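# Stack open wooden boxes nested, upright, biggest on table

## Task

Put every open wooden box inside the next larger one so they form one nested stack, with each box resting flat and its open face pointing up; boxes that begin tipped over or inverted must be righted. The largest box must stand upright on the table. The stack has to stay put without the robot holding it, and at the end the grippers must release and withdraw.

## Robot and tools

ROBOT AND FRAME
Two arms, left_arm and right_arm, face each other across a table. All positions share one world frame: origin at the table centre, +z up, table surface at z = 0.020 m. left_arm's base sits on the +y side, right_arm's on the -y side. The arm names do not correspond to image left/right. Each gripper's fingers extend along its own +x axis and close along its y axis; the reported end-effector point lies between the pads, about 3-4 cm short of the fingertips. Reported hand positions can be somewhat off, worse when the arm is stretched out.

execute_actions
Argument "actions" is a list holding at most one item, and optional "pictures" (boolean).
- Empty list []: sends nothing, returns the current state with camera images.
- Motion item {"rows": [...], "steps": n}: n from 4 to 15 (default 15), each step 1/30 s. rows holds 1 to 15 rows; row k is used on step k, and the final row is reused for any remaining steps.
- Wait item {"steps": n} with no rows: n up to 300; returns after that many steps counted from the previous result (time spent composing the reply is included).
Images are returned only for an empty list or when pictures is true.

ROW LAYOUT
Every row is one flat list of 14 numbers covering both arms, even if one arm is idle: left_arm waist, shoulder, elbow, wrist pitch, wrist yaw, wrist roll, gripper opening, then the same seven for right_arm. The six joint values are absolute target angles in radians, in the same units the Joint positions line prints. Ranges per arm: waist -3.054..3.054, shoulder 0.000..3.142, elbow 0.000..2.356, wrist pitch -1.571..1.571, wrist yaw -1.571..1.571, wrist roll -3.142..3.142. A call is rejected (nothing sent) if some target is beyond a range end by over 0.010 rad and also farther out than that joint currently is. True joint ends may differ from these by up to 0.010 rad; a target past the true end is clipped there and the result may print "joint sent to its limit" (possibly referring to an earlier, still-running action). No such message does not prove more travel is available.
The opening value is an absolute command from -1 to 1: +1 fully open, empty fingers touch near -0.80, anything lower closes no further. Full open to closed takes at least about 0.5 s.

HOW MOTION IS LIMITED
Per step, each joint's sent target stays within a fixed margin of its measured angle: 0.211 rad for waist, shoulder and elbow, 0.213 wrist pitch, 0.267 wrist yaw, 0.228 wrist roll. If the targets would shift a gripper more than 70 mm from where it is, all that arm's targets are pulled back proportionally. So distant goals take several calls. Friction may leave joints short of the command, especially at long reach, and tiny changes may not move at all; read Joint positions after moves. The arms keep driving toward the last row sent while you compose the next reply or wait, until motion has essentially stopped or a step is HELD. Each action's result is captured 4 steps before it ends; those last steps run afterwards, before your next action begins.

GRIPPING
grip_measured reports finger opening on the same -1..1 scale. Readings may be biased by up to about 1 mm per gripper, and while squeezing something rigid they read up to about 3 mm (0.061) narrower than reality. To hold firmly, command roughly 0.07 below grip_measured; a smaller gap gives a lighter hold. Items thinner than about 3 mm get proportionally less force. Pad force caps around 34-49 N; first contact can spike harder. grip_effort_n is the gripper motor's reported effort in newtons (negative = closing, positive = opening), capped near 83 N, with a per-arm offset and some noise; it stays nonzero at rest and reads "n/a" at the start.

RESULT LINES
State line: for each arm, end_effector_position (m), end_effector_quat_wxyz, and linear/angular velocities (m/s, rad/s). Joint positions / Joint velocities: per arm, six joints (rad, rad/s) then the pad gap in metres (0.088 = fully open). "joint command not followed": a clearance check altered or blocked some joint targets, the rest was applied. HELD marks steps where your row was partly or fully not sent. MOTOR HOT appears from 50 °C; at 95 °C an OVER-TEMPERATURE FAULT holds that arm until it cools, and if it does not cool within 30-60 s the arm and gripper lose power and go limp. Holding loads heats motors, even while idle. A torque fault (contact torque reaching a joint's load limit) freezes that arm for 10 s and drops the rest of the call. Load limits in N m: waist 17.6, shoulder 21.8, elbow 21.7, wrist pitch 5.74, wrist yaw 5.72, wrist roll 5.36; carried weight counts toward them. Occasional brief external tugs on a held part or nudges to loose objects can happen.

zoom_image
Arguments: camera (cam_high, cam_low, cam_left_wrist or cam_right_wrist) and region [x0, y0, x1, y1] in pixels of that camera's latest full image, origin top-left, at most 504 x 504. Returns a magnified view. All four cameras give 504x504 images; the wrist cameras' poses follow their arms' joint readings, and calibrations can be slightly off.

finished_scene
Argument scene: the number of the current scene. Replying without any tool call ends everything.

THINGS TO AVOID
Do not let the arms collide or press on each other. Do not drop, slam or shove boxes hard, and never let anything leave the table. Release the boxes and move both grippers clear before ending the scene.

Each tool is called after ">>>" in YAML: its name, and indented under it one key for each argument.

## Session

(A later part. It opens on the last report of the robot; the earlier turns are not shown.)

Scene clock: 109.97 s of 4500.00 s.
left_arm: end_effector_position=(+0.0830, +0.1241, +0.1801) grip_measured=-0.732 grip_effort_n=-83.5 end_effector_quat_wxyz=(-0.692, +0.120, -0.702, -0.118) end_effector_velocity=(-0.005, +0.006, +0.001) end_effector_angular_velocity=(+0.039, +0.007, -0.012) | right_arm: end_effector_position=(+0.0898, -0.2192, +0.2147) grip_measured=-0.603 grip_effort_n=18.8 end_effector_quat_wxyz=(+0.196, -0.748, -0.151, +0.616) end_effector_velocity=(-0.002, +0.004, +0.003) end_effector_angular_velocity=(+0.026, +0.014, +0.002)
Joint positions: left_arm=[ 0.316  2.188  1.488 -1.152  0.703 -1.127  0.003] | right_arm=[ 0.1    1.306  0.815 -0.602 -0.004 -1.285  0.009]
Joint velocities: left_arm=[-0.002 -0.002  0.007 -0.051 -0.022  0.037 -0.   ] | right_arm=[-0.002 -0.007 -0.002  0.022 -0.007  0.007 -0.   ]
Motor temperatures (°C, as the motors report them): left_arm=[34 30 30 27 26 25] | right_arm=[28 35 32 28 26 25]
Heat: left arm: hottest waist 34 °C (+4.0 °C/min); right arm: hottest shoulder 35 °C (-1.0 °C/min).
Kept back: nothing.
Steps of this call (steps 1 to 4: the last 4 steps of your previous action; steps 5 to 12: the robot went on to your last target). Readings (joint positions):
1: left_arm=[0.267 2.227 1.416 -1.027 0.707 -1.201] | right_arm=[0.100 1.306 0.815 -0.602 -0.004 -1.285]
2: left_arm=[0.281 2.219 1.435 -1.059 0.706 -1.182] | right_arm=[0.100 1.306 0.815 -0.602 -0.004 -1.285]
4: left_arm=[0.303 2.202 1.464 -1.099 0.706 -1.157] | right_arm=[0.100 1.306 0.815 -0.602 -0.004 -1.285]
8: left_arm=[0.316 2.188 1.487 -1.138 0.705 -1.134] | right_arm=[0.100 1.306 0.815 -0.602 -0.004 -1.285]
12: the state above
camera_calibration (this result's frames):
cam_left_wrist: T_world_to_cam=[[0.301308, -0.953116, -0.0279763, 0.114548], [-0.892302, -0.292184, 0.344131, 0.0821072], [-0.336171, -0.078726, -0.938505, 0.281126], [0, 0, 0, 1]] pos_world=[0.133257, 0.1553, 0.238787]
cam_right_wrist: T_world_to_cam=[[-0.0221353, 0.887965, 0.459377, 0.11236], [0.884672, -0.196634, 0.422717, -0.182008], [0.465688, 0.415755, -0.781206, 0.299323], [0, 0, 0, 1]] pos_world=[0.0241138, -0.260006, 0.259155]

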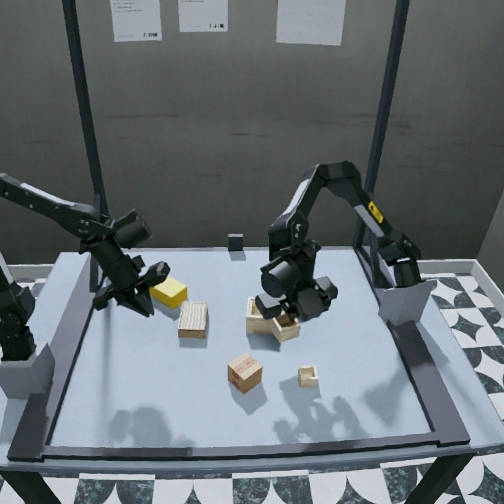

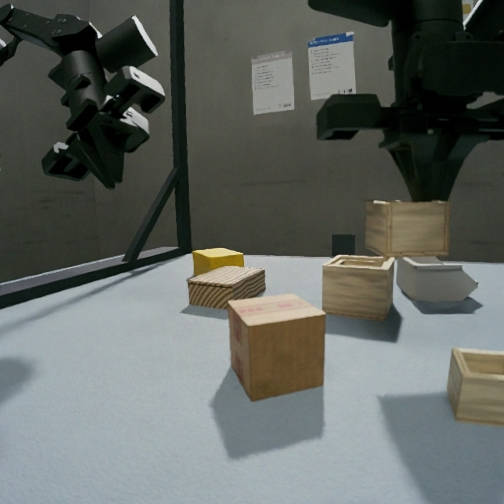

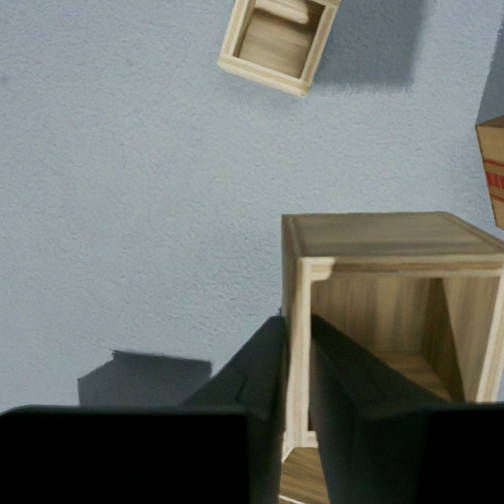

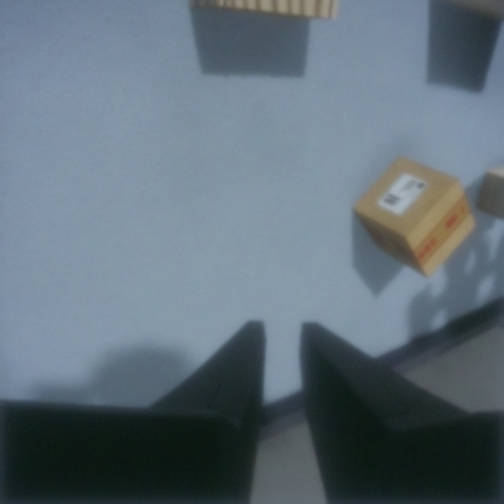

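>>> execute_actions:
  actions:
    - {"rows":[[0.26,2.15,1.53,-1.18,0.71,-1.12,-0.9,0.1,1.3,0.8,-0.6,0,-1.285,-0.6],[0.26,2.15,1.53,-1.18,0.71,-1.12,-0.9,0.1,1.3,0.8,-0.6,0,-1.285,-0.6],[0.26,2.15,1.53,-1.18,0.71,-1.12,-0.9,0.1,1.3,0.8,-0.6,0,-1.285,-0.6],[0.2,2.11,1.56,-1.2,0.715,-1.11,-0.9,0.1,1.3,0.8,-0.6,0,-1.285,-0.6],[0.2,2.11,1.56,-1.2,0.715,-1.11,-0.9,0.1,1.3,0.8,-0.6,0,-1.285,-0.6],[0.2,2.11,1.56,-1.2,0.715,-1.11,-0.9,0.1,1.3,0.8,-0.6,0,-1.285,-0.6],[0.14,2.075,1.59,-1.21,0.722,-1.10,-0.9,0.1,1.3,0.8,-0.6,0,-1.285,-0.6],[0.14,2.075,1.59,-1.21,0.722,-1.10,-0.9,0.1,1.3,0.8,-0.6,0,-1.285,-0.6],[0.14,2.075,1.59,-1.21,0.722,-1.10,-0.9,0.1,1.3,0.8,-0.6,0,-1.285,-0.6],[0.09,2.045,1.618,-1.215,0.728,-1.095,-0.9,0.1,1.3,0.8,-0.6,0,-1.285,-0.6]],"steps":15}

>>> execute_actions:
  actions:
    - {"steps":12}
  pictures: true

Scene clock: 110.63 s of 4500.00 s.
left_arm: end_effector_position=(+0.0159, +0.0803, +0.1793) grip_measured=-0.732 grip_effort_n=-83.5 end_effector_quat_wxyz=(+0.706, -0.033, +0.706, +0.043) end_effector_velocity=(-0.259, -0.145, -0.006) end_effector_angular_velocity=(-0.036, -0.019, -0.908) | right_arm: end_effector_position=(+0.0898, -0.2192, +0.2147) grip_measured=-0.603 grip_effort_n=19.8 end_effector_quat_wxyz=(+0.196, -0.748, -0.151, +0.616) end_effector_velocity=(+0.000, -0.002, -0.001) end_effector_angular_velocity=(-0.010, +0.002, +0.005)
Joint positions: left_arm=[ 0.15   2.097  1.577 -1.203  0.717 -1.105  0.003] | right_arm=[ 0.1    1.306  0.815 -0.602 -0.004 -1.285  0.009]
Joint velocities: left_arm=[-0.589 -0.344  0.291 -0.066  0.081  0.095 -0.   ] | right_arm=[-0.002 -0.002 -0.002 -0.007 -0.007 -0.007 -0.   ]
Motor temperatures (°C, as the motors report them): left_arm=[34 30 30 27 26 25] | right_arm=[28 35 32 28 26 25]
Heat: left arm: hottest waist 34 °C (+4.0 °C/min); right arm: hottest shoulder 35 °C (-1.0 °C/min).
Steps of this call (steps 1 to 9: the robot went on to your last target; steps 10 to 20: the first 11 steps of this action). Readings (joint positions):
10: left_arm=[0.315 2.187 1.494 -1.161 0.703 -1.123] | right_arm=[0.100 1.306 0.815 -0.602 -0.004 -1.285]
11: left_arm=[0.310 2.186 1.498 -1.165 0.703 -1.123] | right_arm=[0.100 1.306 0.815 -0.602 -0.004 -1.285]
13: left_arm=[0.289 2.178 1.510 -1.172 0.703 -1.122] | right_arm=[0.100 1.306 0.815 -0.602 -0.004 -1.285]
17: left_arm=[0.212 2.136 1.546 -1.193 0.709 -1.113] | right_arm=[0.100 1.306 0.815 -0.602 -0.004 -1.285]
20: the state above

Scene clock: 111.03 s of 4500.00 s.
left_arm: end_effector_position=(-0.0135, +0.0658, +0.1804) grip_measured=-0.732 grip_effort_n=-83.5 end_effector_quat_wxyz=(+0.707, -0.002, +0.707, +0.007) end_effector_velocity=(-0.002, -0.002, +0.001) end_effector_angular_velocity=(-0.004, +0.006, +0.004) | right_arm: end_effector_position=(+0.0898, -0.2192, +0.2147) grip_measured=-0.603 grip_effort_n=19.3 end_effector_quat_wxyz=(+0.196, -0.748, -0.151, +0.616) end_effector_velocity=(+0.001, -0.002, -0.002) end_effector_angular_velocity=(-0.014, +0.001, +0.003)
Joint positions: left_arm=[ 0.089  2.056  1.61  -1.213  0.726 -1.098  0.003] | right_arm=[ 0.1    1.306  0.815 -0.602 -0.004 -1.285  0.009]
Joint velocities: left_arm=[-0.002  0.002  0.012 -0.007  0.007 -0.007 -0.   ] | right_arm=[-0.002  0.002 -0.002 -0.007 -0.007 -0.007 -0.   ]
Motor temperatures (°C, as the motors report them): left_arm=[34 30 30 27 26 25] | right_arm=[28 35 32 28 26 25]
Heat: left arm: hottest waist 34 °C (+4.1 °C/min); right arm: hottest shoulder 35 °C (-1.0 °C/min).
Kept back: nothing.
Steps of this call (steps 1 to 4: the last 4 steps of your previous action; steps 5 to 12: the robot went on to your last target). Readings (joint positions):
1: left_arm=[0.131 2.086 1.587 -1.205 0.720 -1.104] | right_arm=[0.100 1.306 0.815 -0.602 -0.004 -1.285]
2: left_arm=[0.116 2.076 1.595 -1.206 0.723 -1.102] | right_arm=[0.100 1.306 0.815 -0.602 -0.004 -1.285]
4: left_arm=[0.096 2.061 1.605 -1.209 0.726 -1.100] | right_arm=[0.100 1.306 0.815 -0.602 -0.004 -1.285]
8: left_arm=[0.089 2.056 1.609 -1.212 0.726 -1.099] | right_arm=[0.100 1.306 0.815 -0.602 -0.004 -1.285]
12: the state above
camera_calibration (this result's frames):
cam_left_wrist: T_world_to_cam=[[-0.0181845, -0.99919, -0.0359009, 0.0882756], [-0.94425, 0.00535692, 0.329187, -0.0387131], [-0.328728, 0.0398855, -0.943582, 0.237559], [0, 0, 0, 1]] pos_world=[0.0431425, 0.0789363, 0.240069]
cam_right_wrist: T_world_to_cam=[[-0.0221353, 0.887965, 0.459377, 0.11236], [0.884672, -0.196634, 0.422717, -0.182008], [0.465688, 0.415755, -0.781206, 0.299323], [0, 0, 0, 1]] pos_world=[0.0241138, -0.260006, 0.259155]

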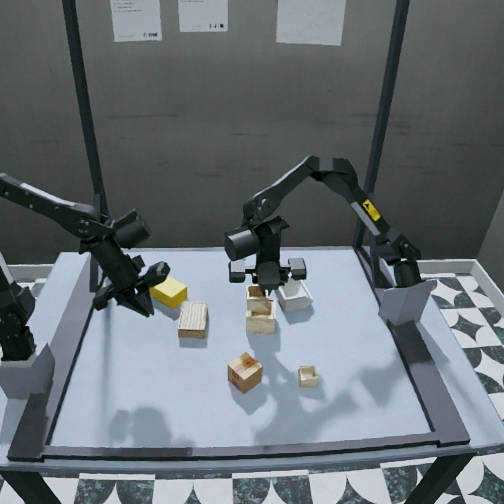

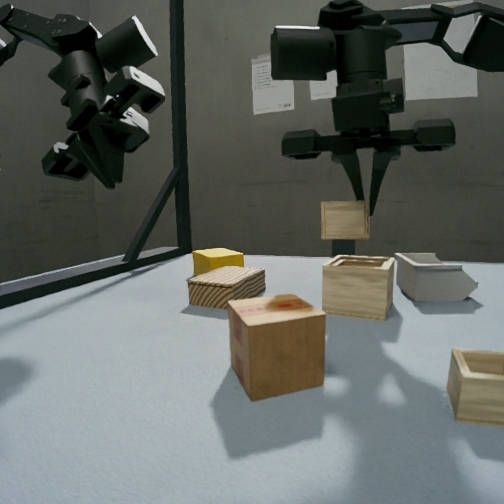

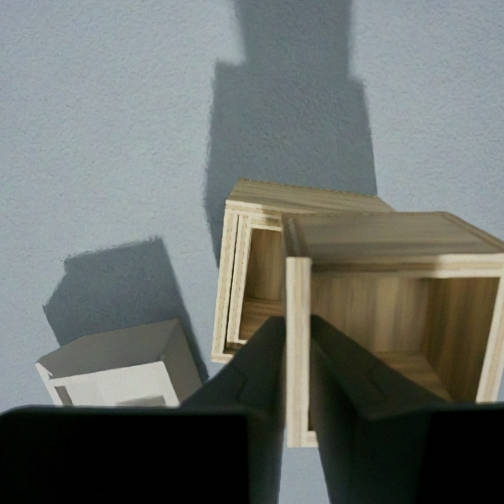

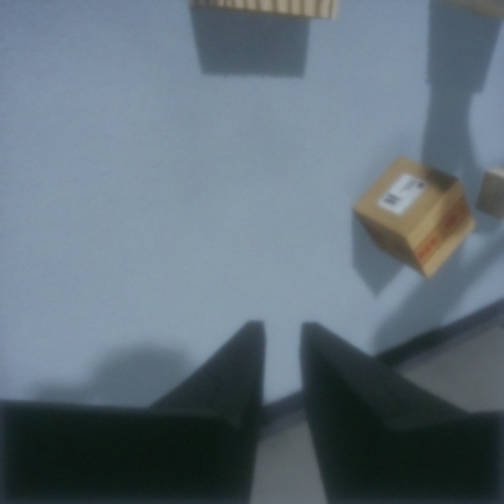

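>>> execute_actions:
  actions:
    - {"rows":[[0.085,2.01,1.575,-1.2,0.728,-1.07,-0.9,0.1,1.3,0.8,-0.6,0,-1.285,-0.6],[0.085,2.01,1.575,-1.2,0.728,-1.07,-0.9,0.1,1.3,0.8,-0.6,0,-1.285,-0.6],[0.085,2.01,1.575,-1.2,0.728,-1.07,-0.9,0.1,1.3,0.8,-0.6,0,-1.285,-0.6],[0.085,2.01,1.575,-1.2,0.728,-1.07,-0.9,0.1,1.3,0.8,-0.6,0,-1.285,-0.6],[0.08,1.976,1.532,-1.195,0.728,-1.04,-0.9,0.1,1.3,0.8,-0.6,0,-1.285,-0.6]],"steps":15}

>>> execute_actions:
  actions:
    - {"steps":8}
  pictures: true

Scene clock: 111.90 s of 4500.00 s.
left_arm: end_effector_position=(-0.0253, +0.0753, +0.1820) grip_measured=-0.732 grip_effort_n=-83.5 end_effector_quat_wxyz=(+0.708, +0.020, +0.706, -0.016) end_effector_velocity=(-0.011, +0.014, +0.001) end_effector_angular_velocity=(+0.016, -0.017, -0.047) | right_arm: end_effector_position=(+0.0898, -0.2192, +0.2147) grip_measured=-0.603 grip_effort_n=18.8 end_effector_quat_wxyz=(+0.196, -0.748, -0.151, +0.616) end_effector_velocity=(+0.000, -0.005, -0.004) end_effector_angular_velocity=(-0.029, -0.001, +0.004)
Joint positions: left_arm=[ 0.079  1.995  1.547 -1.199  0.726 -1.05   0.003] | right_arm=[ 0.1    1.306  0.815 -0.602 -0.004 -1.285  0.009]
Joint velocities: left_arm=[-0.012 -0.066 -0.071  0.007 -0.022  0.037 -0.   ] | right_arm=[ 0.002  0.002 -0.002 -0.022 -0.007 -0.007 -0.   ]
Motor temperatures (°C, as the motors report them): left_arm=[34 30 30 27 26 25] | right_arm=[28 35 32 28 26 25]
Heat: left arm: hottest waist 34 °C (+4.0 °C/min); right arm: hottest shoulder 35 °C (-1.0 °C/min).
Steps of this call (steps 1 to 15: the robot went on to your last target; steps 16 to 26: the first 11 steps of this action). Readings (joint positions):
16: left_arm=[0.089 2.054 1.609 -1.212 0.726 -1.095] | right_arm=[0.100 1.306 0.815 -0.602 -0.004 -1.285]
17: left_arm=[0.088 2.050 1.604 -1.210 0.726 -1.089] | right_arm=[0.100 1.306 0.815 -0.602 -0.004 -1.285]
19: left_arm=[0.087 2.040 1.593 -1.209 0.726 -1.083] | right_arm=[0.100 1.306 0.815 -0.602 -0.004 -1.285]
23: left_arm=[0.082 2.007 1.558 -1.200 0.726 -1.058] | right_arm=[0.100 1.306 0.815 -0.602 -0.004 -1.285]
26: the state above

Scene clock: 112.17 s of 4500.00 s.
left_arm: end_effector_position=(-0.0254, +0.0773, +0.1811) grip_measured=-0.732 grip_effort_n=-83.5 end_effector_quat_wxyz=(+0.707, +0.022, +0.707, -0.016) end_effector_velocity=(-0.002, +0.003, -0.000) end_effector_angular_velocity=(+0.010, -0.003, -0.004) | right_arm: end_effector_position=(+0.0898, -0.2192, +0.2147) grip_measured=-0.603 grip_effort_n=18.8 end_effector_quat_wxyz=(+0.196, -0.748, -0.151, +0.616) end_effector_velocity=(-0.001, +0.001, +0.002) end_effector_angular_velocity=(+0.009, +0.005, +0.011)
Joint positions: left_arm=[ 0.079  1.992  1.538 -1.198  0.726 -1.044  0.003] | right_arm=[ 0.1    1.306  0.815 -0.602 -0.004 -1.285  0.009]
Joint velocities: left_arm=[-0.002 -0.007 -0.007 -0.007 -0.007  0.007 -0.   ] | right_arm=[-0.002 -0.007 -0.002  0.007 -0.007 -0.007 -0.   ]
Motor temperatures (°C, as the motors report them): left_arm=[34 30 30 27 26 25] | right_arm=[28 35 32 28 26 25]
Heat: left arm: hottest waist 34 °C (+4.1 °C/min); right arm: hottest shoulder 35 °C (-1.0 °C/min).
Kept back: nothing.
Steps of this call (steps 1 to 4: the last 4 steps of your previous action; steps 5 to 8: the robot went on to your last target). Readings (joint positions):
1: left_arm=[0.079 1.993 1.545 -1.199 0.726 -1.048] | right_arm=[0.100 1.306 0.815 -0.602 -0.004 -1.285]
2: left_arm=[0.079 1.993 1.543 -1.198 0.726 -1.047] | right_arm=[0.100 1.306 0.815 -0.602 -0.004 -1.285]
4: left_arm=[0.079 1.992 1.540 -1.198 0.726 -1.046] | right_arm=[0.100 1.306 0.815 -0.602 -0.004 -1.285]
8: the state above
camera_calibration (this result's frames):
cam_left_wrist: T_world_to_cam=[[-0.0841375, -0.995763, -0.0370959, 0.0978174], [-0.941773, 0.0673025, 0.329446, -0.0550472], [-0.325554, 0.0626547, -0.943445, 0.232197], [0, 0, 0, 1]] pos_world=[0.0319809, 0.0865595, 0.240829]
cam_right_wrist: T_world_to_cam=[[-0.0221353, 0.887965, 0.459377, 0.11236], [0.884672, -0.196634, 0.422717, -0.182008], [0.465688, 0.415755, -0.781206, 0.299323], [0, 0, 0, 1]] pos_world=[0.0241138, -0.260006, 0.259155]

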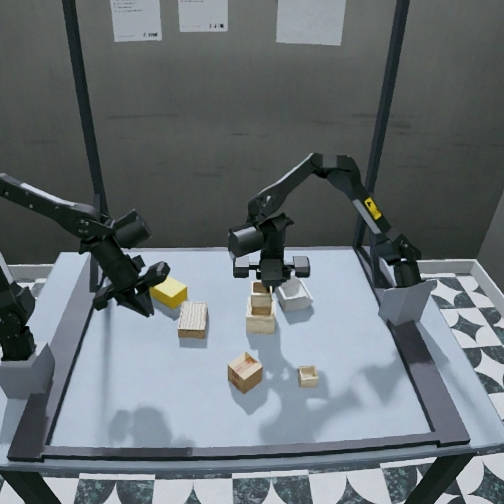

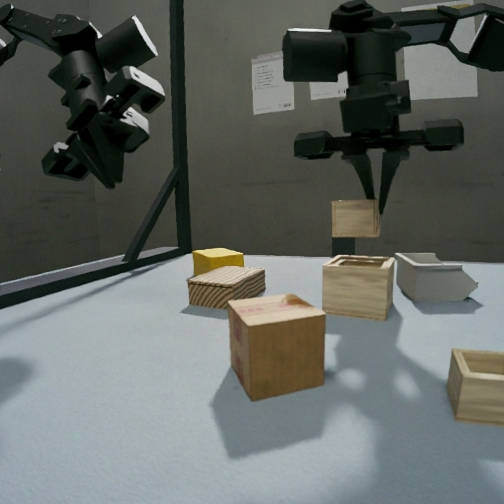

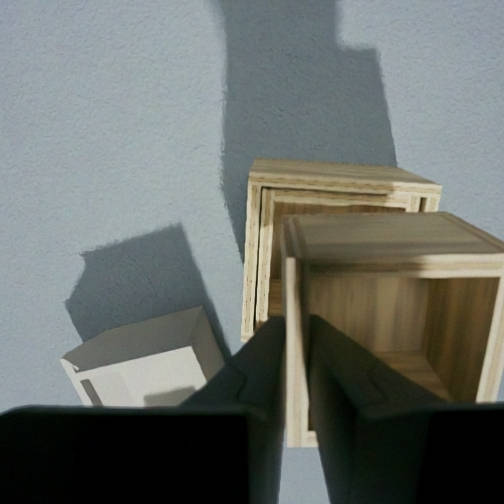

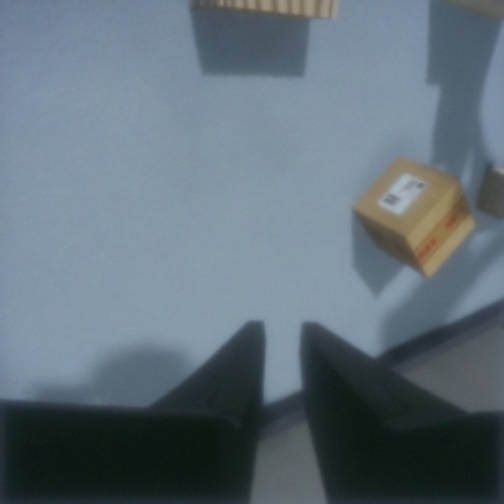

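>>> execute_actions:
  actions:
    - {"rows":[[0.07,1.96,1.5,-1.17,0.728,-1.05,-0.9,0.1,1.3,0.8,-0.6,0,-1.285,-0.6],[0.07,1.96,1.5,-1.17,0.728,-1.05,-0.9,0.1,1.3,0.8,-0.6,0,-1.285,-0.6],[0.07,1.96,1.5,-1.17,0.728,-1.05,-0.9,0.1,1.3,0.8,-0.6,0,-1.285,-0.6],[0.055,1.94,1.455,-1.13,0.729,-1.065,-0.9,0.1,1.3,0.8,-0.6,0,-1.285,-0.6],[0.055,1.94,1.455,-1.13,0.729,-1.065,-0.9,0.1,1.3,0.8,-0.6,0,-1.285,-0.6],[0.055,1.94,1.455,-1.13,0.729,-1.065,-0.9,0.1,1.3,0.8,-0.6,0,-1.285,-0.6],[0.036,1.925,1.409,-1.084,0.73,-1.08,-0.9,0.1,1.3,0.8,-0.6,0,-1.285,-0.6]],"steps":15}

>>> execute_actions:
  actions:
    - {"steps":8}
  pictures: true

Scene clock: 113.10 s of 4500.00 s.
left_arm: end_effector_position=(-0.0332, +0.0869, +0.1641) grip_measured=-0.732 grip_effort_n=-83.5 end_effector_quat_wxyz=(+0.707, +0.031, +0.706, -0.024) end_effector_velocity=(-0.018, +0.027, -0.052) end_effector_angular_velocity=(+0.083, +0.024, -0.026) | right_arm: end_effector_position=(+0.0898, -0.2192, +0.2147) grip_measured=-0.603 grip_effort_n=19.8 end_effector_quat_wxyz=(+0.196, -0.748, -0.151, +0.616) end_effector_velocity=(+0.001, +0.001, +0.001) end_effector_angular_velocity=(+0.006, +0.004, +0.005)
Joint positions: left_arm=[ 0.041  1.947  1.434 -1.107  0.726 -1.07   0.003] | right_arm=[ 0.1    1.306  0.815 -0.602 -0.004 -1.285  0.009]
Joint velocities: left_arm=[-0.115 -0.037 -0.188  0.139 -0.007 -0.051 -0.   ] | right_arm=[-0.007 -0.002 -0.002  0.007 -0.007 -0.007 -0.   ]
Motor temperatures (°C, as the motors report them): left_arm=[34 30 30 27 26 25] | right_arm=[28 35 32 28 26 25]
Heat: left arm: hottest waist 34 °C (+4.1 °C/min); right arm: hottest shoulder 35 °C (-1.0 °C/min).
Steps of this call (steps 1 to 15: the robot went on to your last target; steps 16 to 17: nothing new was sent; steps 18 to 28: the first 11 steps of this action). Readings (joint positions):
18: left_arm=[0.079 1.989 1.534 -1.193 0.726 -1.043] | right_arm=[0.100 1.306 0.815 -0.602 -0.004 -1.285]
19: left_arm=[0.078 1.985 1.527 -1.186 0.726 -1.043] | right_arm=[0.100 1.306 0.815 -0.602 -0.004 -1.285]
21: left_arm=[0.074 1.979 1.513 -1.177 0.726 -1.046] | right_arm=[0.100 1.306 0.815 -0.602 -0.004 -1.285]
25: left_arm=[0.057 1.956 1.463 -1.129 0.726 -1.061] | right_arm=[0.100 1.306 0.815 -0.602 -0.004 -1.285]
28: the state above

Scene clock: 113.37 s of 4500.00 s.
left_arm: end_effector_position=(-0.0339, +0.0882, +0.1612) grip_measured=-0.732 grip_effort_n=-83.5 end_effector_quat_wxyz=(+0.708, +0.032, +0.705, -0.025) end_effector_velocity=(-0.003, +0.000, +0.003) end_effector_angular_velocity=(-0.013, +0.002, +0.030) | right_arm: end_effector_position=(+0.0898, -0.2192, +0.2147) grip_measured=-0.603 grip_effort_n=18.8 end_effector_quat_wxyz=(+0.196, -0.748, -0.151, +0.616) end_effector_velocity=(+0.001, +0.001, +0.002) end_effector_angular_velocity=(+0.013, -0.008, +0.005)
Joint positions: left_arm=[ 0.035  1.94   1.416 -1.088  0.726 -1.076  0.003] | right_arm=[ 0.1    1.306  0.815 -0.602 -0.004 -1.285  0.009]
Joint velocities: left_arm=[ 0.002 -0.017 -0.012  0.007  0.007 -0.037 -0.   ] | right_arm=[-0.002 -0.007 -0.002  0.007  0.007 -0.007 -0.   ]
Motor temperatures (°C, as the motors report them): left_arm=[34 30 30 27 26 25] | right_arm=[28 35 32 28 26 25]
Heat: left arm: hottest waist 34 °C (+4.0 °C/min); right arm: hottest shoulder 35 °C (-1.0 °C/min).
Kept back: nothing.
Steps of this call (steps 1 to 4: the last 4 steps of your previous action; steps 5 to 8: the robot went on to your last target). Readings (joint positions):
1: left_arm=[0.038 1.945 1.429 -1.101 0.726 -1.072] | right_arm=[0.100 1.306 0.815 -0.602 -0.004 -1.285]
2: left_arm=[0.036 1.945 1.425 -1.098 0.726 -1.073] | right_arm=[0.100 1.306 0.815 -0.602 -0.004 -1.285]
4: left_arm=[0.035 1.943 1.420 -1.093 0.726 -1.075] | right_arm=[0.100 1.306 0.815 -0.602 -0.004 -1.285]
8: the state above
camera_calibration (this result's frames):
cam_left_wrist: T_world_to_cam=[[-0.111217, -0.993086, -0.0375592, 0.106152], [-0.940309, 0.0929241, 0.327391, -0.0590674], [-0.321637, 0.0717286, -0.944142, 0.209363], [0, 0, 0, 1]] pos_world=[0.0236034, 0.0958899, 0.220994]
cam_right_wrist: T_world_to_cam=[[-0.0221353, 0.887965, 0.459377, 0.11236], [0.884672, -0.196634, 0.422717, -0.182008], [0.465688, 0.415755, -0.781206, 0.299323], [0, 0, 0, 1]] pos_world=[0.0241138, -0.260006, 0.259155]

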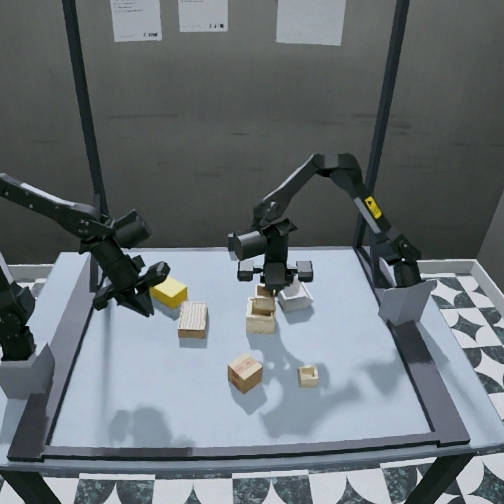

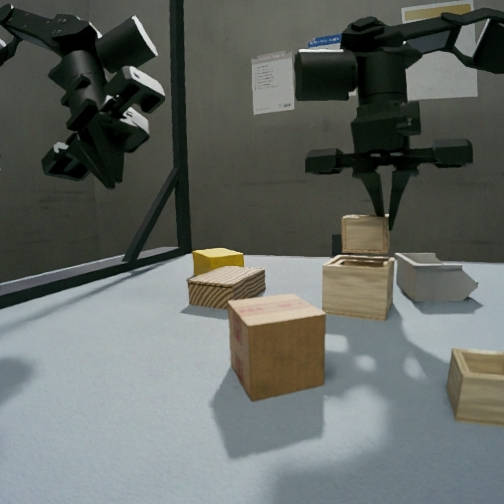

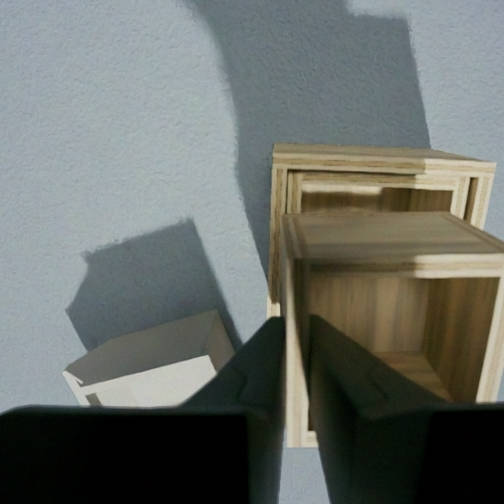

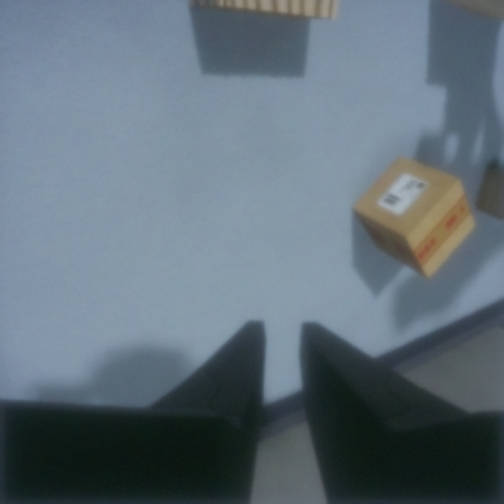

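>>> zoom_image:
  camera: "cam_left_wrist"
  region: [250,130,504,330]

Region (250, 130, 504, 330) of cam_left_wrist's 504x504 image, scaled by 1.984, with more detail than that image has; it fills the top 397 rows of this view, and the rest is white.

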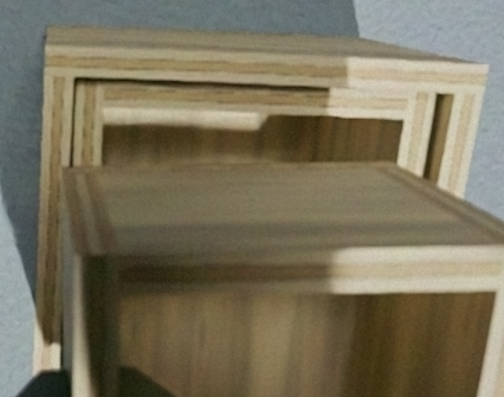

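>>> execute_actions:
  actions:
    - {"rows":[[0.025,1.955,1.43,-1.075,0.73,-1.085,-0.9,0.1,1.3,0.8,-0.6,0,-1.285,-0.6],[0.025,1.955,1.43,-1.075,0.73,-1.085,-0.9,0.1,1.3,0.8,-0.6,0,-1.285,-0.6],[0.025,1.955,1.43,-1.075,0.73,-1.085,-0.9,0.1,1.3,0.8,-0.6,0,-1.285,-0.6],[0.012,1.97,1.44,-1.06,0.73,-1.095,-0.9,0.1,1.3,0.8,-0.6,0,-1.285,-0.6]],"steps":15}

>>> execute_actions:
  actions:
    - {"steps":6}
  pictures: true

>>> zoom_image:
  camera: "cam_left_wrist"
  region: [250,130,504,330]

Scene clock: 114.57 s of 4500.00 s.
left_arm: end_effector_position=(-0.0360, +0.0819, +0.1532) grip_measured=-0.732 grip_effort_n=-83.5 end_effector_quat_wxyz=(+0.707, +0.038, +0.705, -0.030) end_effector_velocity=(+0.008, +0.001, -0.008) end_effector_angular_velocity=(+0.024, -0.015, +0.057) | right_arm: end_effector_position=(+0.0898, -0.2192, +0.2147) grip_measured=-0.603 grip_effort_n=19.3 end_effector_quat_wxyz=(+0.196, -0.748, -0.151, +0.616) end_effector_velocity=(-0.005, -0.003, -0.004) end_effector_angular_velocity=(-0.023, +0.027, +0.020)
Joint positions: left_arm=[ 0.011  1.958  1.429 -1.064  0.727 -1.091  0.003] | right_arm=[ 0.1    1.306  0.815 -0.602 -0.004 -1.285  0.009]
Joint velocities: left_arm=[-0.007  0.032  0.007  0.007 -0.022 -0.051  0.   ] | right_arm=[ 0.002  0.002 -0.002 -0.007 -0.037 -0.007 -0.   ]
Motor temperatures (°C, as the motors report them): left_arm=[34 31 30 27 26 25] | right_arm=[28 35 32 28 26 25]
Heat: left arm: hottest waist 34 °C (+4.0 °C/min); right arm: hottest shoulder 35 °C (-1.0 °C/min).
Steps of this call (steps 1 to 25: the robot went on to your last target; steps 26 to 36: the first 11 steps of this action). Readings (joint positions):
26: left_arm=[0.035 1.939 1.414 -1.085 0.726 -1.078] | right_arm=[0.100 1.306 0.815 -0.602 -0.004 -1.285]
27: left_arm=[0.034 1.939 1.414 -1.083 0.726 -1.079] | right_arm=[0.100 1.306 0.815 -0.602 -0.004 -1.285]
29: left_arm=[0.029 1.941 1.416 -1.080 0.726 -1.081] | right_arm=[0.100 1.306 0.815 -0.602 -0.004 -1.285]
33: left_arm=[0.015 1.953 1.428 -1.067 0.727 -1.088] | right_arm=[0.100 1.306 0.815 -0.602 -0.004 -1.285]
36: the state above

Scene clock: 114.77 s of 4500.00 s.
left_arm: end_effector_position=(-0.0356, +0.0811, +0.1531) grip_measured=-0.732 grip_effort_n=-83.5 end_effector_quat_wxyz=(+0.707, +0.038, +0.705, -0.031) end_effector_velocity=(+0.000, -0.002, +0.000) end_effector_angular_velocity=(-0.004, -0.010, -0.003) | right_arm: end_effector_position=(+0.0898, -0.2192, +0.2147) grip_measured=-0.603 grip_effort_n=19.3 end_effector_quat_wxyz=(+0.196, -0.748, -0.151, +0.616) end_effector_velocity=(+0.002, -0.002, -0.000) end_effector_angular_velocity=(-0.005, +0.009, -0.012)
Joint positions: left_arm=[ 0.011  1.96   1.431 -1.062  0.727 -1.092  0.003] | right_arm=[ 0.1    1.306  0.815 -0.602 -0.004 -1.285  0.009]
Joint velocities: left_arm=[-0.002 -0.002  0.002  0.007 -0.007 -0.007 -0.   ] | right_arm=[-0.007 -0.002 -0.002 -0.007 -0.007  0.007 -0.   ]
Motor temperatures (°C, as the motors report them): left_arm=[34 31 30 27 26 25] | right_arm=[28 35 32 28 26 25]
Heat: left arm: hottest waist 34 °C (+4.0 °C/min); right arm: hottest shoulder 35 °C (-1.0 °C/min).
Kept back: nothing.
Steps of this call (steps 1 to 4: the last 4 steps of your previous action; steps 5 to 6: the robot went on to your last target). Readings (joint positions):
1: left_arm=[0.011 1.959 1.429 -1.064 0.727 -1.091] | right_arm=[0.100 1.306 0.815 -0.602 -0.004 -1.285]
2: left_arm=[0.011 1.959 1.430 -1.063 0.727 -1.091] | right_arm=[0.100 1.306 0.815 -0.602 -0.004 -1.285]
4: left_arm=[0.011 1.960 1.430 -1.063 0.727 -1.091] | right_arm=[0.100 1.306 0.815 -0.602 -0.004 -1.285]
6: the state above
camera_calibration (this result's frames):
cam_left_wrist: T_world_to_cam=[[-0.12709, -0.991153, -0.0382533, 0.0980135], [-0.938692, 0.107723, 0.327496, -0.0585541], [-0.320478, 0.0775293, -0.944078, 0.201307], [0, 0, 0, 1]] pos_world=[0.0220066, 0.0878469, 0.212975]
cam_right_wrist: T_world_to_cam=[[-0.0221353, 0.887965, 0.459377, 0.11236], [0.884672, -0.196634, 0.422717, -0.182008], [0.465688, 0.415755, -0.781206, 0.299323], [0, 0, 0, 1]] pos_world=[0.0241138, -0.260006, 0.259155]

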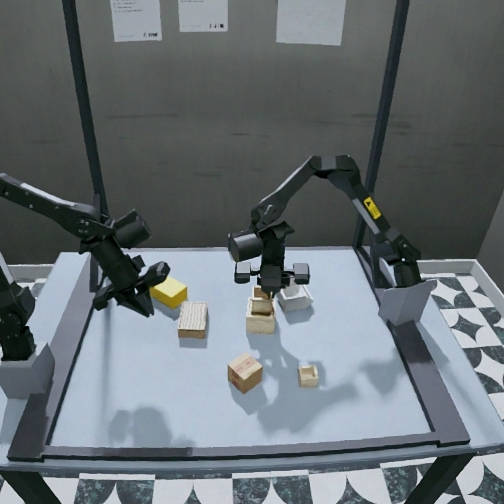

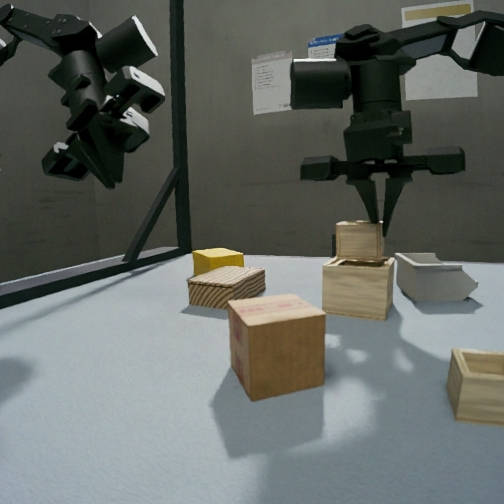

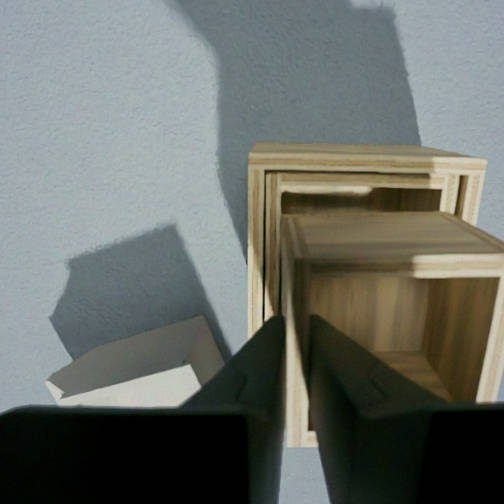

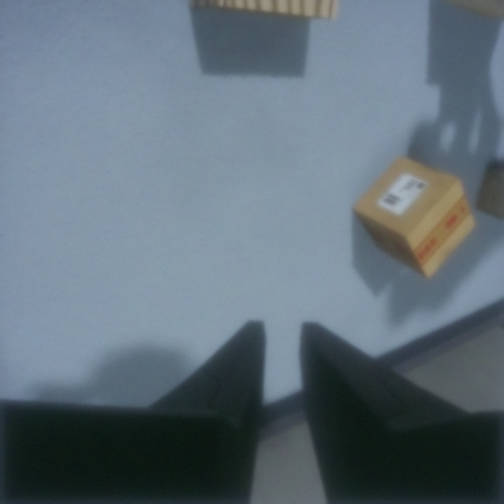

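Region (250, 130, 504, 330) of cam_left_wrist's 504x504 image, scaled by 1.984, with more detail than that image has; it fills the top 397 rows of this view, and the rest is white.

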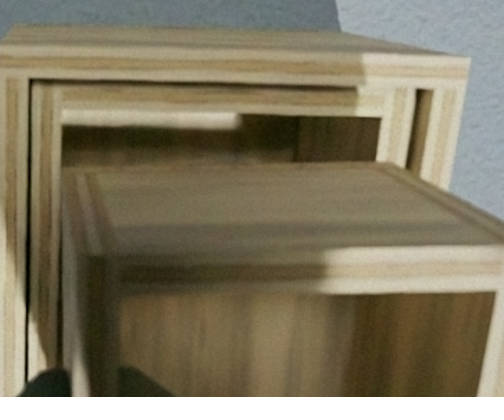

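>>> execute_actions:
  actions:
    - {"rows":[[0.005,1.975,1.425,-1.04,0.73,-1.10,-0.9,0.1,1.3,0.8,-0.6,0,-1.285,-0.6],[0.005,1.975,1.425,-1.04,0.73,-1.10,-0.9,0.1,1.3,0.8,-0.6,0,-1.285,-0.6],[0.005,1.975,1.425,-1.04,0.73,-1.10,-0.9,0.1,1.3,0.8,-0.6,0,-1.285,-0.6],[0.005,1.975,1.425,-1.04,0.73,-1.10,-0.9,0.1,1.3,0.8,-0.6,0,-1.285,-0.6],[-0.008,1.982,1.40,-1.0,0.73,-1.11,-0.9,0.1,1.3,0.8,-0.6,0,-1.285,-0.6],[-0.008,1.982,1.40,-1.0,0.73,-1.11,-0.9,0.1,1.3,0.8,-0.6,0,-1.285,-0.6],[-0.008,1.982,1.40,-1.0,0.73,-1.11,-0.9,0.1,1.3,0.8,-0.6,0,-1.285,-0.6],[-0.008,1.982,1.40,-1.0,0.73,-1.11,-0.9,0.1,1.3,0.8,-0.6,0,-1.285,-0.6],[-0.024,1.99,1.378,-0.958,0.73,-1.125,-0.9,0.1,1.3,0.8,-0.6,0,-1.285,-0.6]],"steps":15}

>>> execute_actions:
  actions:
    - {"steps":6}
  pictures: true

Scene clock: 115.70 s of 4500.00 s.
left_arm: end_effector_position=(-0.0321, +0.0788, +0.1409) grip_measured=-0.732 grip_effort_n=-83.5 end_effector_quat_wxyz=(+0.708, +0.038, +0.704, -0.039) end_effector_velocity=(+0.008, -0.025, -0.022) end_effector_angular_velocity=(-0.125, -0.038, -0.092) | right_arm: end_effector_position=(+0.0898, -0.2192, +0.2147) grip_measured=-0.603 grip_effort_n=19.3 end_effector_quat_wxyz=(+0.196, -0.748, -0.151, +0.616) end_effector_velocity=(-0.000, -0.001, -0.001) end_effector_angular_velocity=(-0.007, +0.009, -0.008)
Joint positions: left_arm=[-0.005  1.971  1.401 -0.991  0.729 -1.112  0.003] | right_arm=[ 0.1    1.306  0.815 -0.602 -0.004 -1.285  0.009]
Joint velocities: left_arm=[-0.042 -0.007 -0.081  0.286  0.007 -0.081  0.   ] | right_arm=[-0.002  0.002  0.002 -0.007 -0.007  0.007 -0.   ]
Motor temperatures (°C, as the motors report them): left_arm=[34 30 30 27 26 25] | right_arm=[28 35 32 28 26 25]
Heat: left arm: hottest waist 34 °C (+4.0 °C/min); right arm: hottest shoulder 35 °C (-1.0 °C/min).
Steps of this call (steps 1 to 15: the robot went on to your last target; steps 16 to 17: nothing new was sent; steps 18 to 28: the first 11 steps of this action). Readings (joint positions):
18: left_arm=[0.011 1.961 1.432 -1.061 0.727 -1.093] | right_arm=[0.100 1.306 0.815 -0.602 -0.004 -1.285]
19: left_arm=[0.010 1.961 1.432 -1.056 0.727 -1.094] | right_arm=[0.100 1.306 0.815 -0.602 -0.004 -1.285]
21: left_arm=[0.008 1.963 1.432 -1.049 0.727 -1.095] | right_arm=[0.100 1.306 0.815 -0.602 -0.004 -1.285]
25: left_arm=[-0.002 1.967 1.417 -1.019 0.727 -1.102] | right_arm=[0.100 1.306 0.815 -0.602 -0.004 -1.285]
28: the state above

Scene clock: 115.90 s of 4500.00 s.
left_arm: end_effector_position=(-0.0310, +0.0792, +0.1398) grip_measured=-0.732 grip_effort_n=-83.5 end_effector_quat_wxyz=(+0.707, +0.034, +0.705, -0.040) end_effector_velocity=(-0.003, +0.003, -0.003) end_effector_angular_velocity=(-0.006, +0.037, +0.032) | right_arm: end_effector_position=(+0.0898, -0.2192, +0.2147) grip_measured=-0.603 grip_effort_n=18.8 end_effector_quat_wxyz=(+0.196, -0.748, -0.151, +0.616) end_effector_velocity=(-0.001, +0.001, +0.000) end_effector_angular_velocity=(+0.004, +0.004, +0.009)
Joint positions: left_arm=[-0.004  1.971  1.392 -0.979  0.734 -1.117  0.003] | right_arm=[ 0.1    1.306  0.815 -0.602 -0.004 -1.285  0.009]
Joint velocities: left_arm=[ 0.002 -0.002 -0.022  0.007  0.037 -0.022  0.   ] | right_arm=[-0.002 -0.002 -0.002  0.007 -0.007 -0.007  0.   ]
Motor temperatures (°C, as the motors report them): left_arm=[34 30 30 27 26 25] | right_arm=[28 35 32 28 26 25]
Heat: left arm: hottest waist 34 °C (+4.0 °C/min); right arm: hottest shoulder 35 °C (-1.0 °C/min).
Kept back: nothing.
Steps of this call (steps 1 to 4: the last 4 steps of your previous action; steps 5 to 6: the robot went on to your last target). Readings (joint positions):
1: left_arm=[-0.005 1.971 1.400 -0.988 0.730 -1.114] | right_arm=[0.100 1.306 0.815 -0.602 -0.004 -1.285]
2: left_arm=[-0.005 1.971 1.397 -0.985 0.731 -1.115] | right_arm=[0.100 1.306 0.815 -0.602 -0.004 -1.285]
4: left_arm=[-0.004 1.971 1.394 -0.981 0.732 -1.116] | right_arm=[0.100 1.306 0.815 -0.602 -0.004 -1.285]
6: the state above
camera_calibration (this result's frames):
cam_left_wrist: T_world_to_cam=[[-0.135282, -0.990581, -0.0211636, 0.0934895], [-0.93723, 0.121009, 0.327042, -0.0505575], [-0.3214, 0.064078, -0.944773, 0.191482], [0, 0, 0, 1]] pos_world=[0.0268058, 0.0864571, 0.19942]
cam_right_wrist: T_world_to_cam=[[-0.0221353, 0.887965, 0.459377, 0.11236], [0.884672, -0.196634, 0.422717, -0.182008], [0.465688, 0.415755, -0.781206, 0.299323], [0, 0, 0, 1]] pos_world=[0.0241138, -0.260006, 0.259155]

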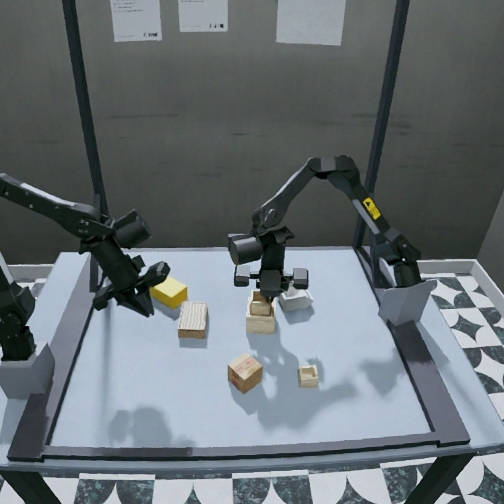

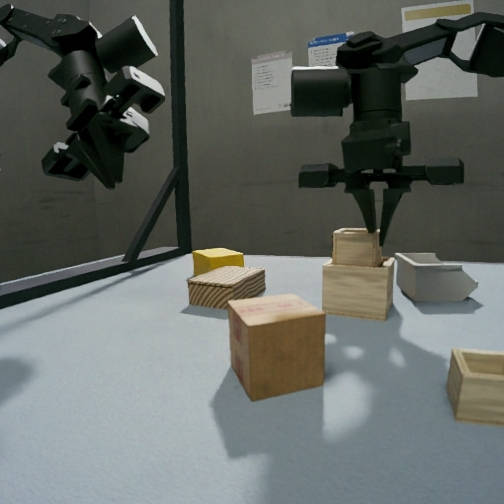

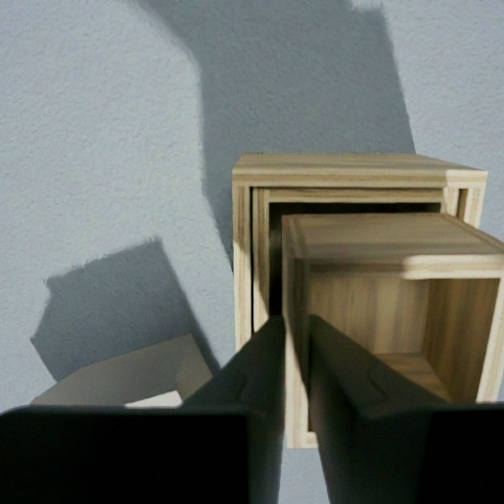

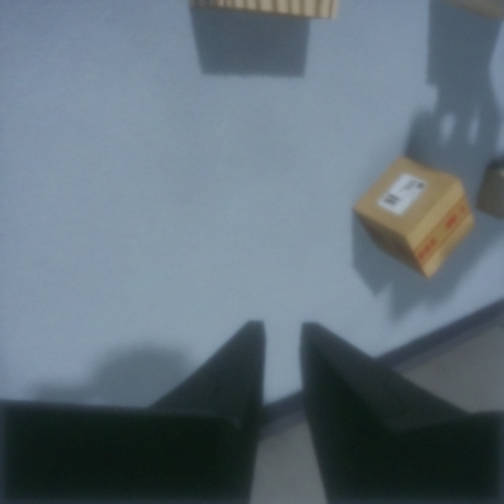

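>>> execute_actions:
  actions:
    - {"rows":[[-0.002,1.955,1.405,-1.005,0.73,-1.11,-0.9,0.1,1.3,0.8,-0.6,0,-1.285,-0.6],[-0.002,1.955,1.405,-1.005,0.73,-1.11,-0.9,0.1,1.3,0.8,-0.6,0,-1.285,-0.6],[-0.002,1.955,1.405,-1.005,0.73,-1.11,-0.9,0.1,1.3,0.8,-0.6,0,-1.285,-0.6],[-0.002,1.955,1.405,-1.005,0.73,-1.11,-0.9,0.1,1.3,0.8,-0.6,0,-1.285,-0.6],[0.0,1.945,1.39,-1.002,0.73,-1.11,-0.9,0.1,1.3,0.8,-0.6,0,-1.285,-0.6],[0.0,1.945,1.39,-1.002,0.73,-1.11,-0.9,0.1,1.3,0.8,-0.6,0,-1.285,-0.6],[0.0,1.945,1.39,-1.002,0.73,-1.11,-0.9,0.1,1.3,0.8,-0.6,0,-1.285,-0.6],[0.0,1.945,1.39,-1.002,0.73,-1.11,-0.9,0.1,1.3,0.8,-0.6,0,-1.285,-0.6],[0.0,1.945,1.39,-1.002,0.73,-1.11,-0.9,0.1,1.3,0.8,-0.6,0,-1.285,-0.6],[-0.012,1.965,1.378,-0.978,0.73,-1.118,-0.9,0.1,1.3,0.8,-0.6,0,-1.285,-0.6]],"steps":15}

>>> execute_actions:
  actions:
    - {"rows":[[-0.022,1.978,1.363,-0.955,0.73,-1.125,-0.9,0.1,1.3,0.8,-0.6,0,-1.285,-0.6]],"steps":12}
  pictures: true

Scene clock: 116.63 s of 4500.00 s.
left_arm: end_effector_position=(-0.0335, +0.0809, +0.1419) grip_measured=-0.732 grip_effort_n=-83.5 end_effector_quat_wxyz=(+0.707, +0.035, +0.706, -0.037) end_effector_velocity=(+0.005, +0.012, -0.015) end_effector_angular_velocity=(+0.027, -0.013, +0.018) | right_arm: end_effector_position=(+0.0898, -0.2192, +0.2147) grip_measured=-0.603 grip_effort_n=18.8 end_effector_quat_wxyz=(+0.196, -0.748, -0.151, +0.616) end_effector_velocity=(-0.001, +0.001, +0.000) end_effector_angular_velocity=(+0.004, +0.004, +0.009)
Joint positions: left_arm=[-0.004  1.963  1.393 -0.994  0.733 -1.115  0.003] | right_arm=[ 0.1    1.306  0.815 -0.602 -0.004 -1.285  0.009]
Joint velocities: left_arm=[-0.017 -0.002 -0.066  0.051 -0.022 -0.022 -0.   ] | right_arm=[-0.002 -0.002 -0.002  0.007 -0.007 -0.007 -0.   ]
Motor temperatures (°C, as the motors report them): left_arm=[34 30 30 27 26 25] | right_arm=[28 35 32 28 26 25]
Heat: left arm: hottest waist 34 °C (+4.0 °C/min); right arm: hottest shoulder 35 °C (-1.0 °C/min).
Steps of this call (steps 1 to 11: the robot went on to your last target; steps 12 to 22: the first 11 steps of this action). Readings (joint positions):
12: left_arm=[-0.002 1.969 1.391 -0.972 0.736 -1.120] | right_arm=[0.100 1.306 0.815 -0.602 -0.004 -1.285]
13: left_arm=[-0.002 1.967 1.392 -0.974 0.736 -1.120] | right_arm=[0.100 1.306 0.815 -0.602 -0.004 -1.285]
15: left_arm=[-0.002 1.967 1.397 -0.982 0.736 -1.119] | right_arm=[0.100 1.306 0.815 -0.602 -0.004 -1.285]
19: left_arm=[-0.002 1.964 1.397 -0.995 0.734 -1.115] | right_arm=[0.100 1.306 0.815 -0.602 -0.004 -1.285]
22: the state above

Scene clock: 117.03 s of 4500.00 s.
left_arm: end_effector_position=(-0.0313, +0.0818, +0.1396) grip_measured=-0.732 grip_effort_n=-83.5 end_effector_quat_wxyz=(+0.706, +0.032, +0.706, -0.039) end_effector_velocity=(-0.001, +0.005, -0.001) end_effector_angular_velocity=(+0.013, -0.003, +0.028) | right_arm: end_effector_position=(+0.0898, -0.2192, +0.2147) grip_measured=-0.603 grip_effort_n=19.8 end_effector_quat_wxyz=(+0.196, -0.748, -0.151, +0.616) end_effector_velocity=(-0.001, -0.002, -0.001) end_effector_angular_velocity=(-0.011, +0.002, +0.010)
Joint positions: left_arm=[-0.002  1.963  1.377 -0.972  0.738 -1.119  0.003] | right_arm=[ 0.1    1.306  0.815 -0.602 -0.004 -1.285  0.009]
Joint velocities: left_arm=[-0.002 -0.007 -0.012 -0.007 -0.007 -0.022  0.   ] | right_arm=[ 0.002 -0.002 -0.002 -0.007 -0.007 -0.007 -0.   ]
Motor temperatures (°C, as the motors report them): left_arm=[34 30 30 27 26 25] | right_arm=[28 35 32 28 26 25]
Heat: left arm: hottest waist 34 °C (+4.1 °C/min); right arm: hottest shoulder 35 °C (-1.0 °C/min).
Steps of this call (steps 1 to 4: the last 4 steps of your previous action; steps 5 to 12: the first 8 steps of this action). Readings (joint positions):
5: left_arm=[-0.003 1.963 1.387 -0.985 0.733 -1.115] | right_arm=[0.100 1.306 0.815 -0.602 -0.004 -1.285]
6: left_arm=[-0.003 1.963 1.384 -0.981 0.733 -1.116] | right_arm=[0.100 1.306 0.815 -0.602 -0.004 -1.285]
8: left_arm=[-0.003 1.963 1.381 -0.977 0.735 -1.118] | right_arm=[0.100 1.306 0.815 -0.602 -0.004 -1.285]
12: the state above
camera_calibration (this result's frames):
cam_left_wrist: T_world_to_cam=[[-0.131318, -0.991154, -0.0191908, 0.0959398], [-0.936701, 0.117719, 0.329747, -0.0512183], [-0.324571, 0.0612779, -0.943874, 0.191012], [0, 0, 0, 1]] pos_world=[0.0266194, 0.0894157, 0.199022]
cam_right_wrist: T_world_to_cam=[[-0.0221353, 0.887965, 0.459377, 0.11236], [0.884672, -0.196634, 0.422717, -0.182008], [0.465688, 0.415755, -0.781206, 0.299323], [0, 0, 0, 1]] pos_world=[0.0241138, -0.260006, 0.259155]

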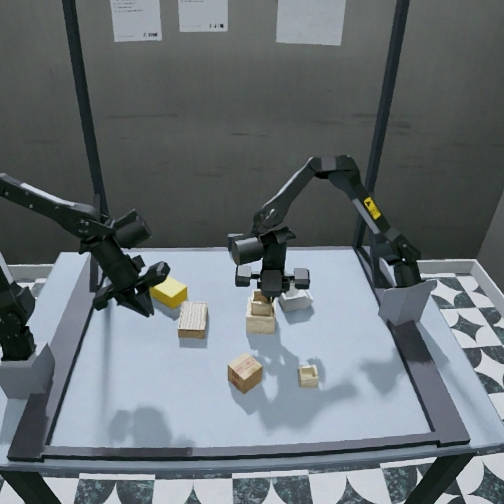

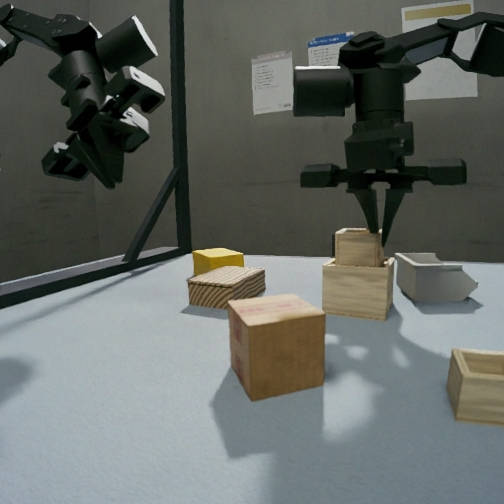

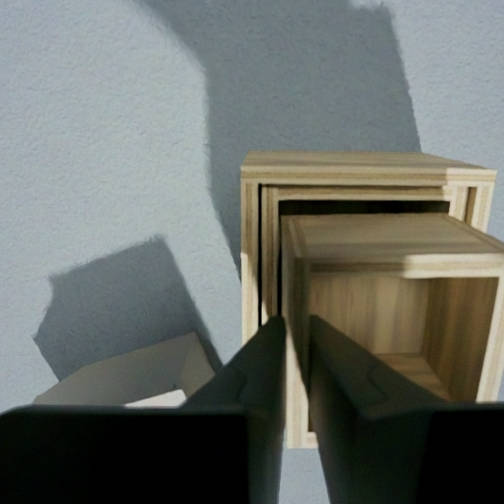

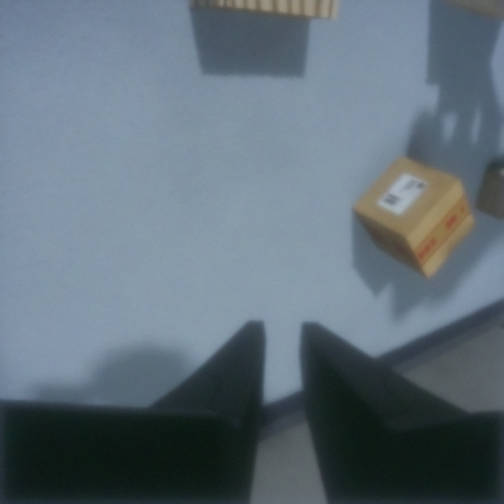

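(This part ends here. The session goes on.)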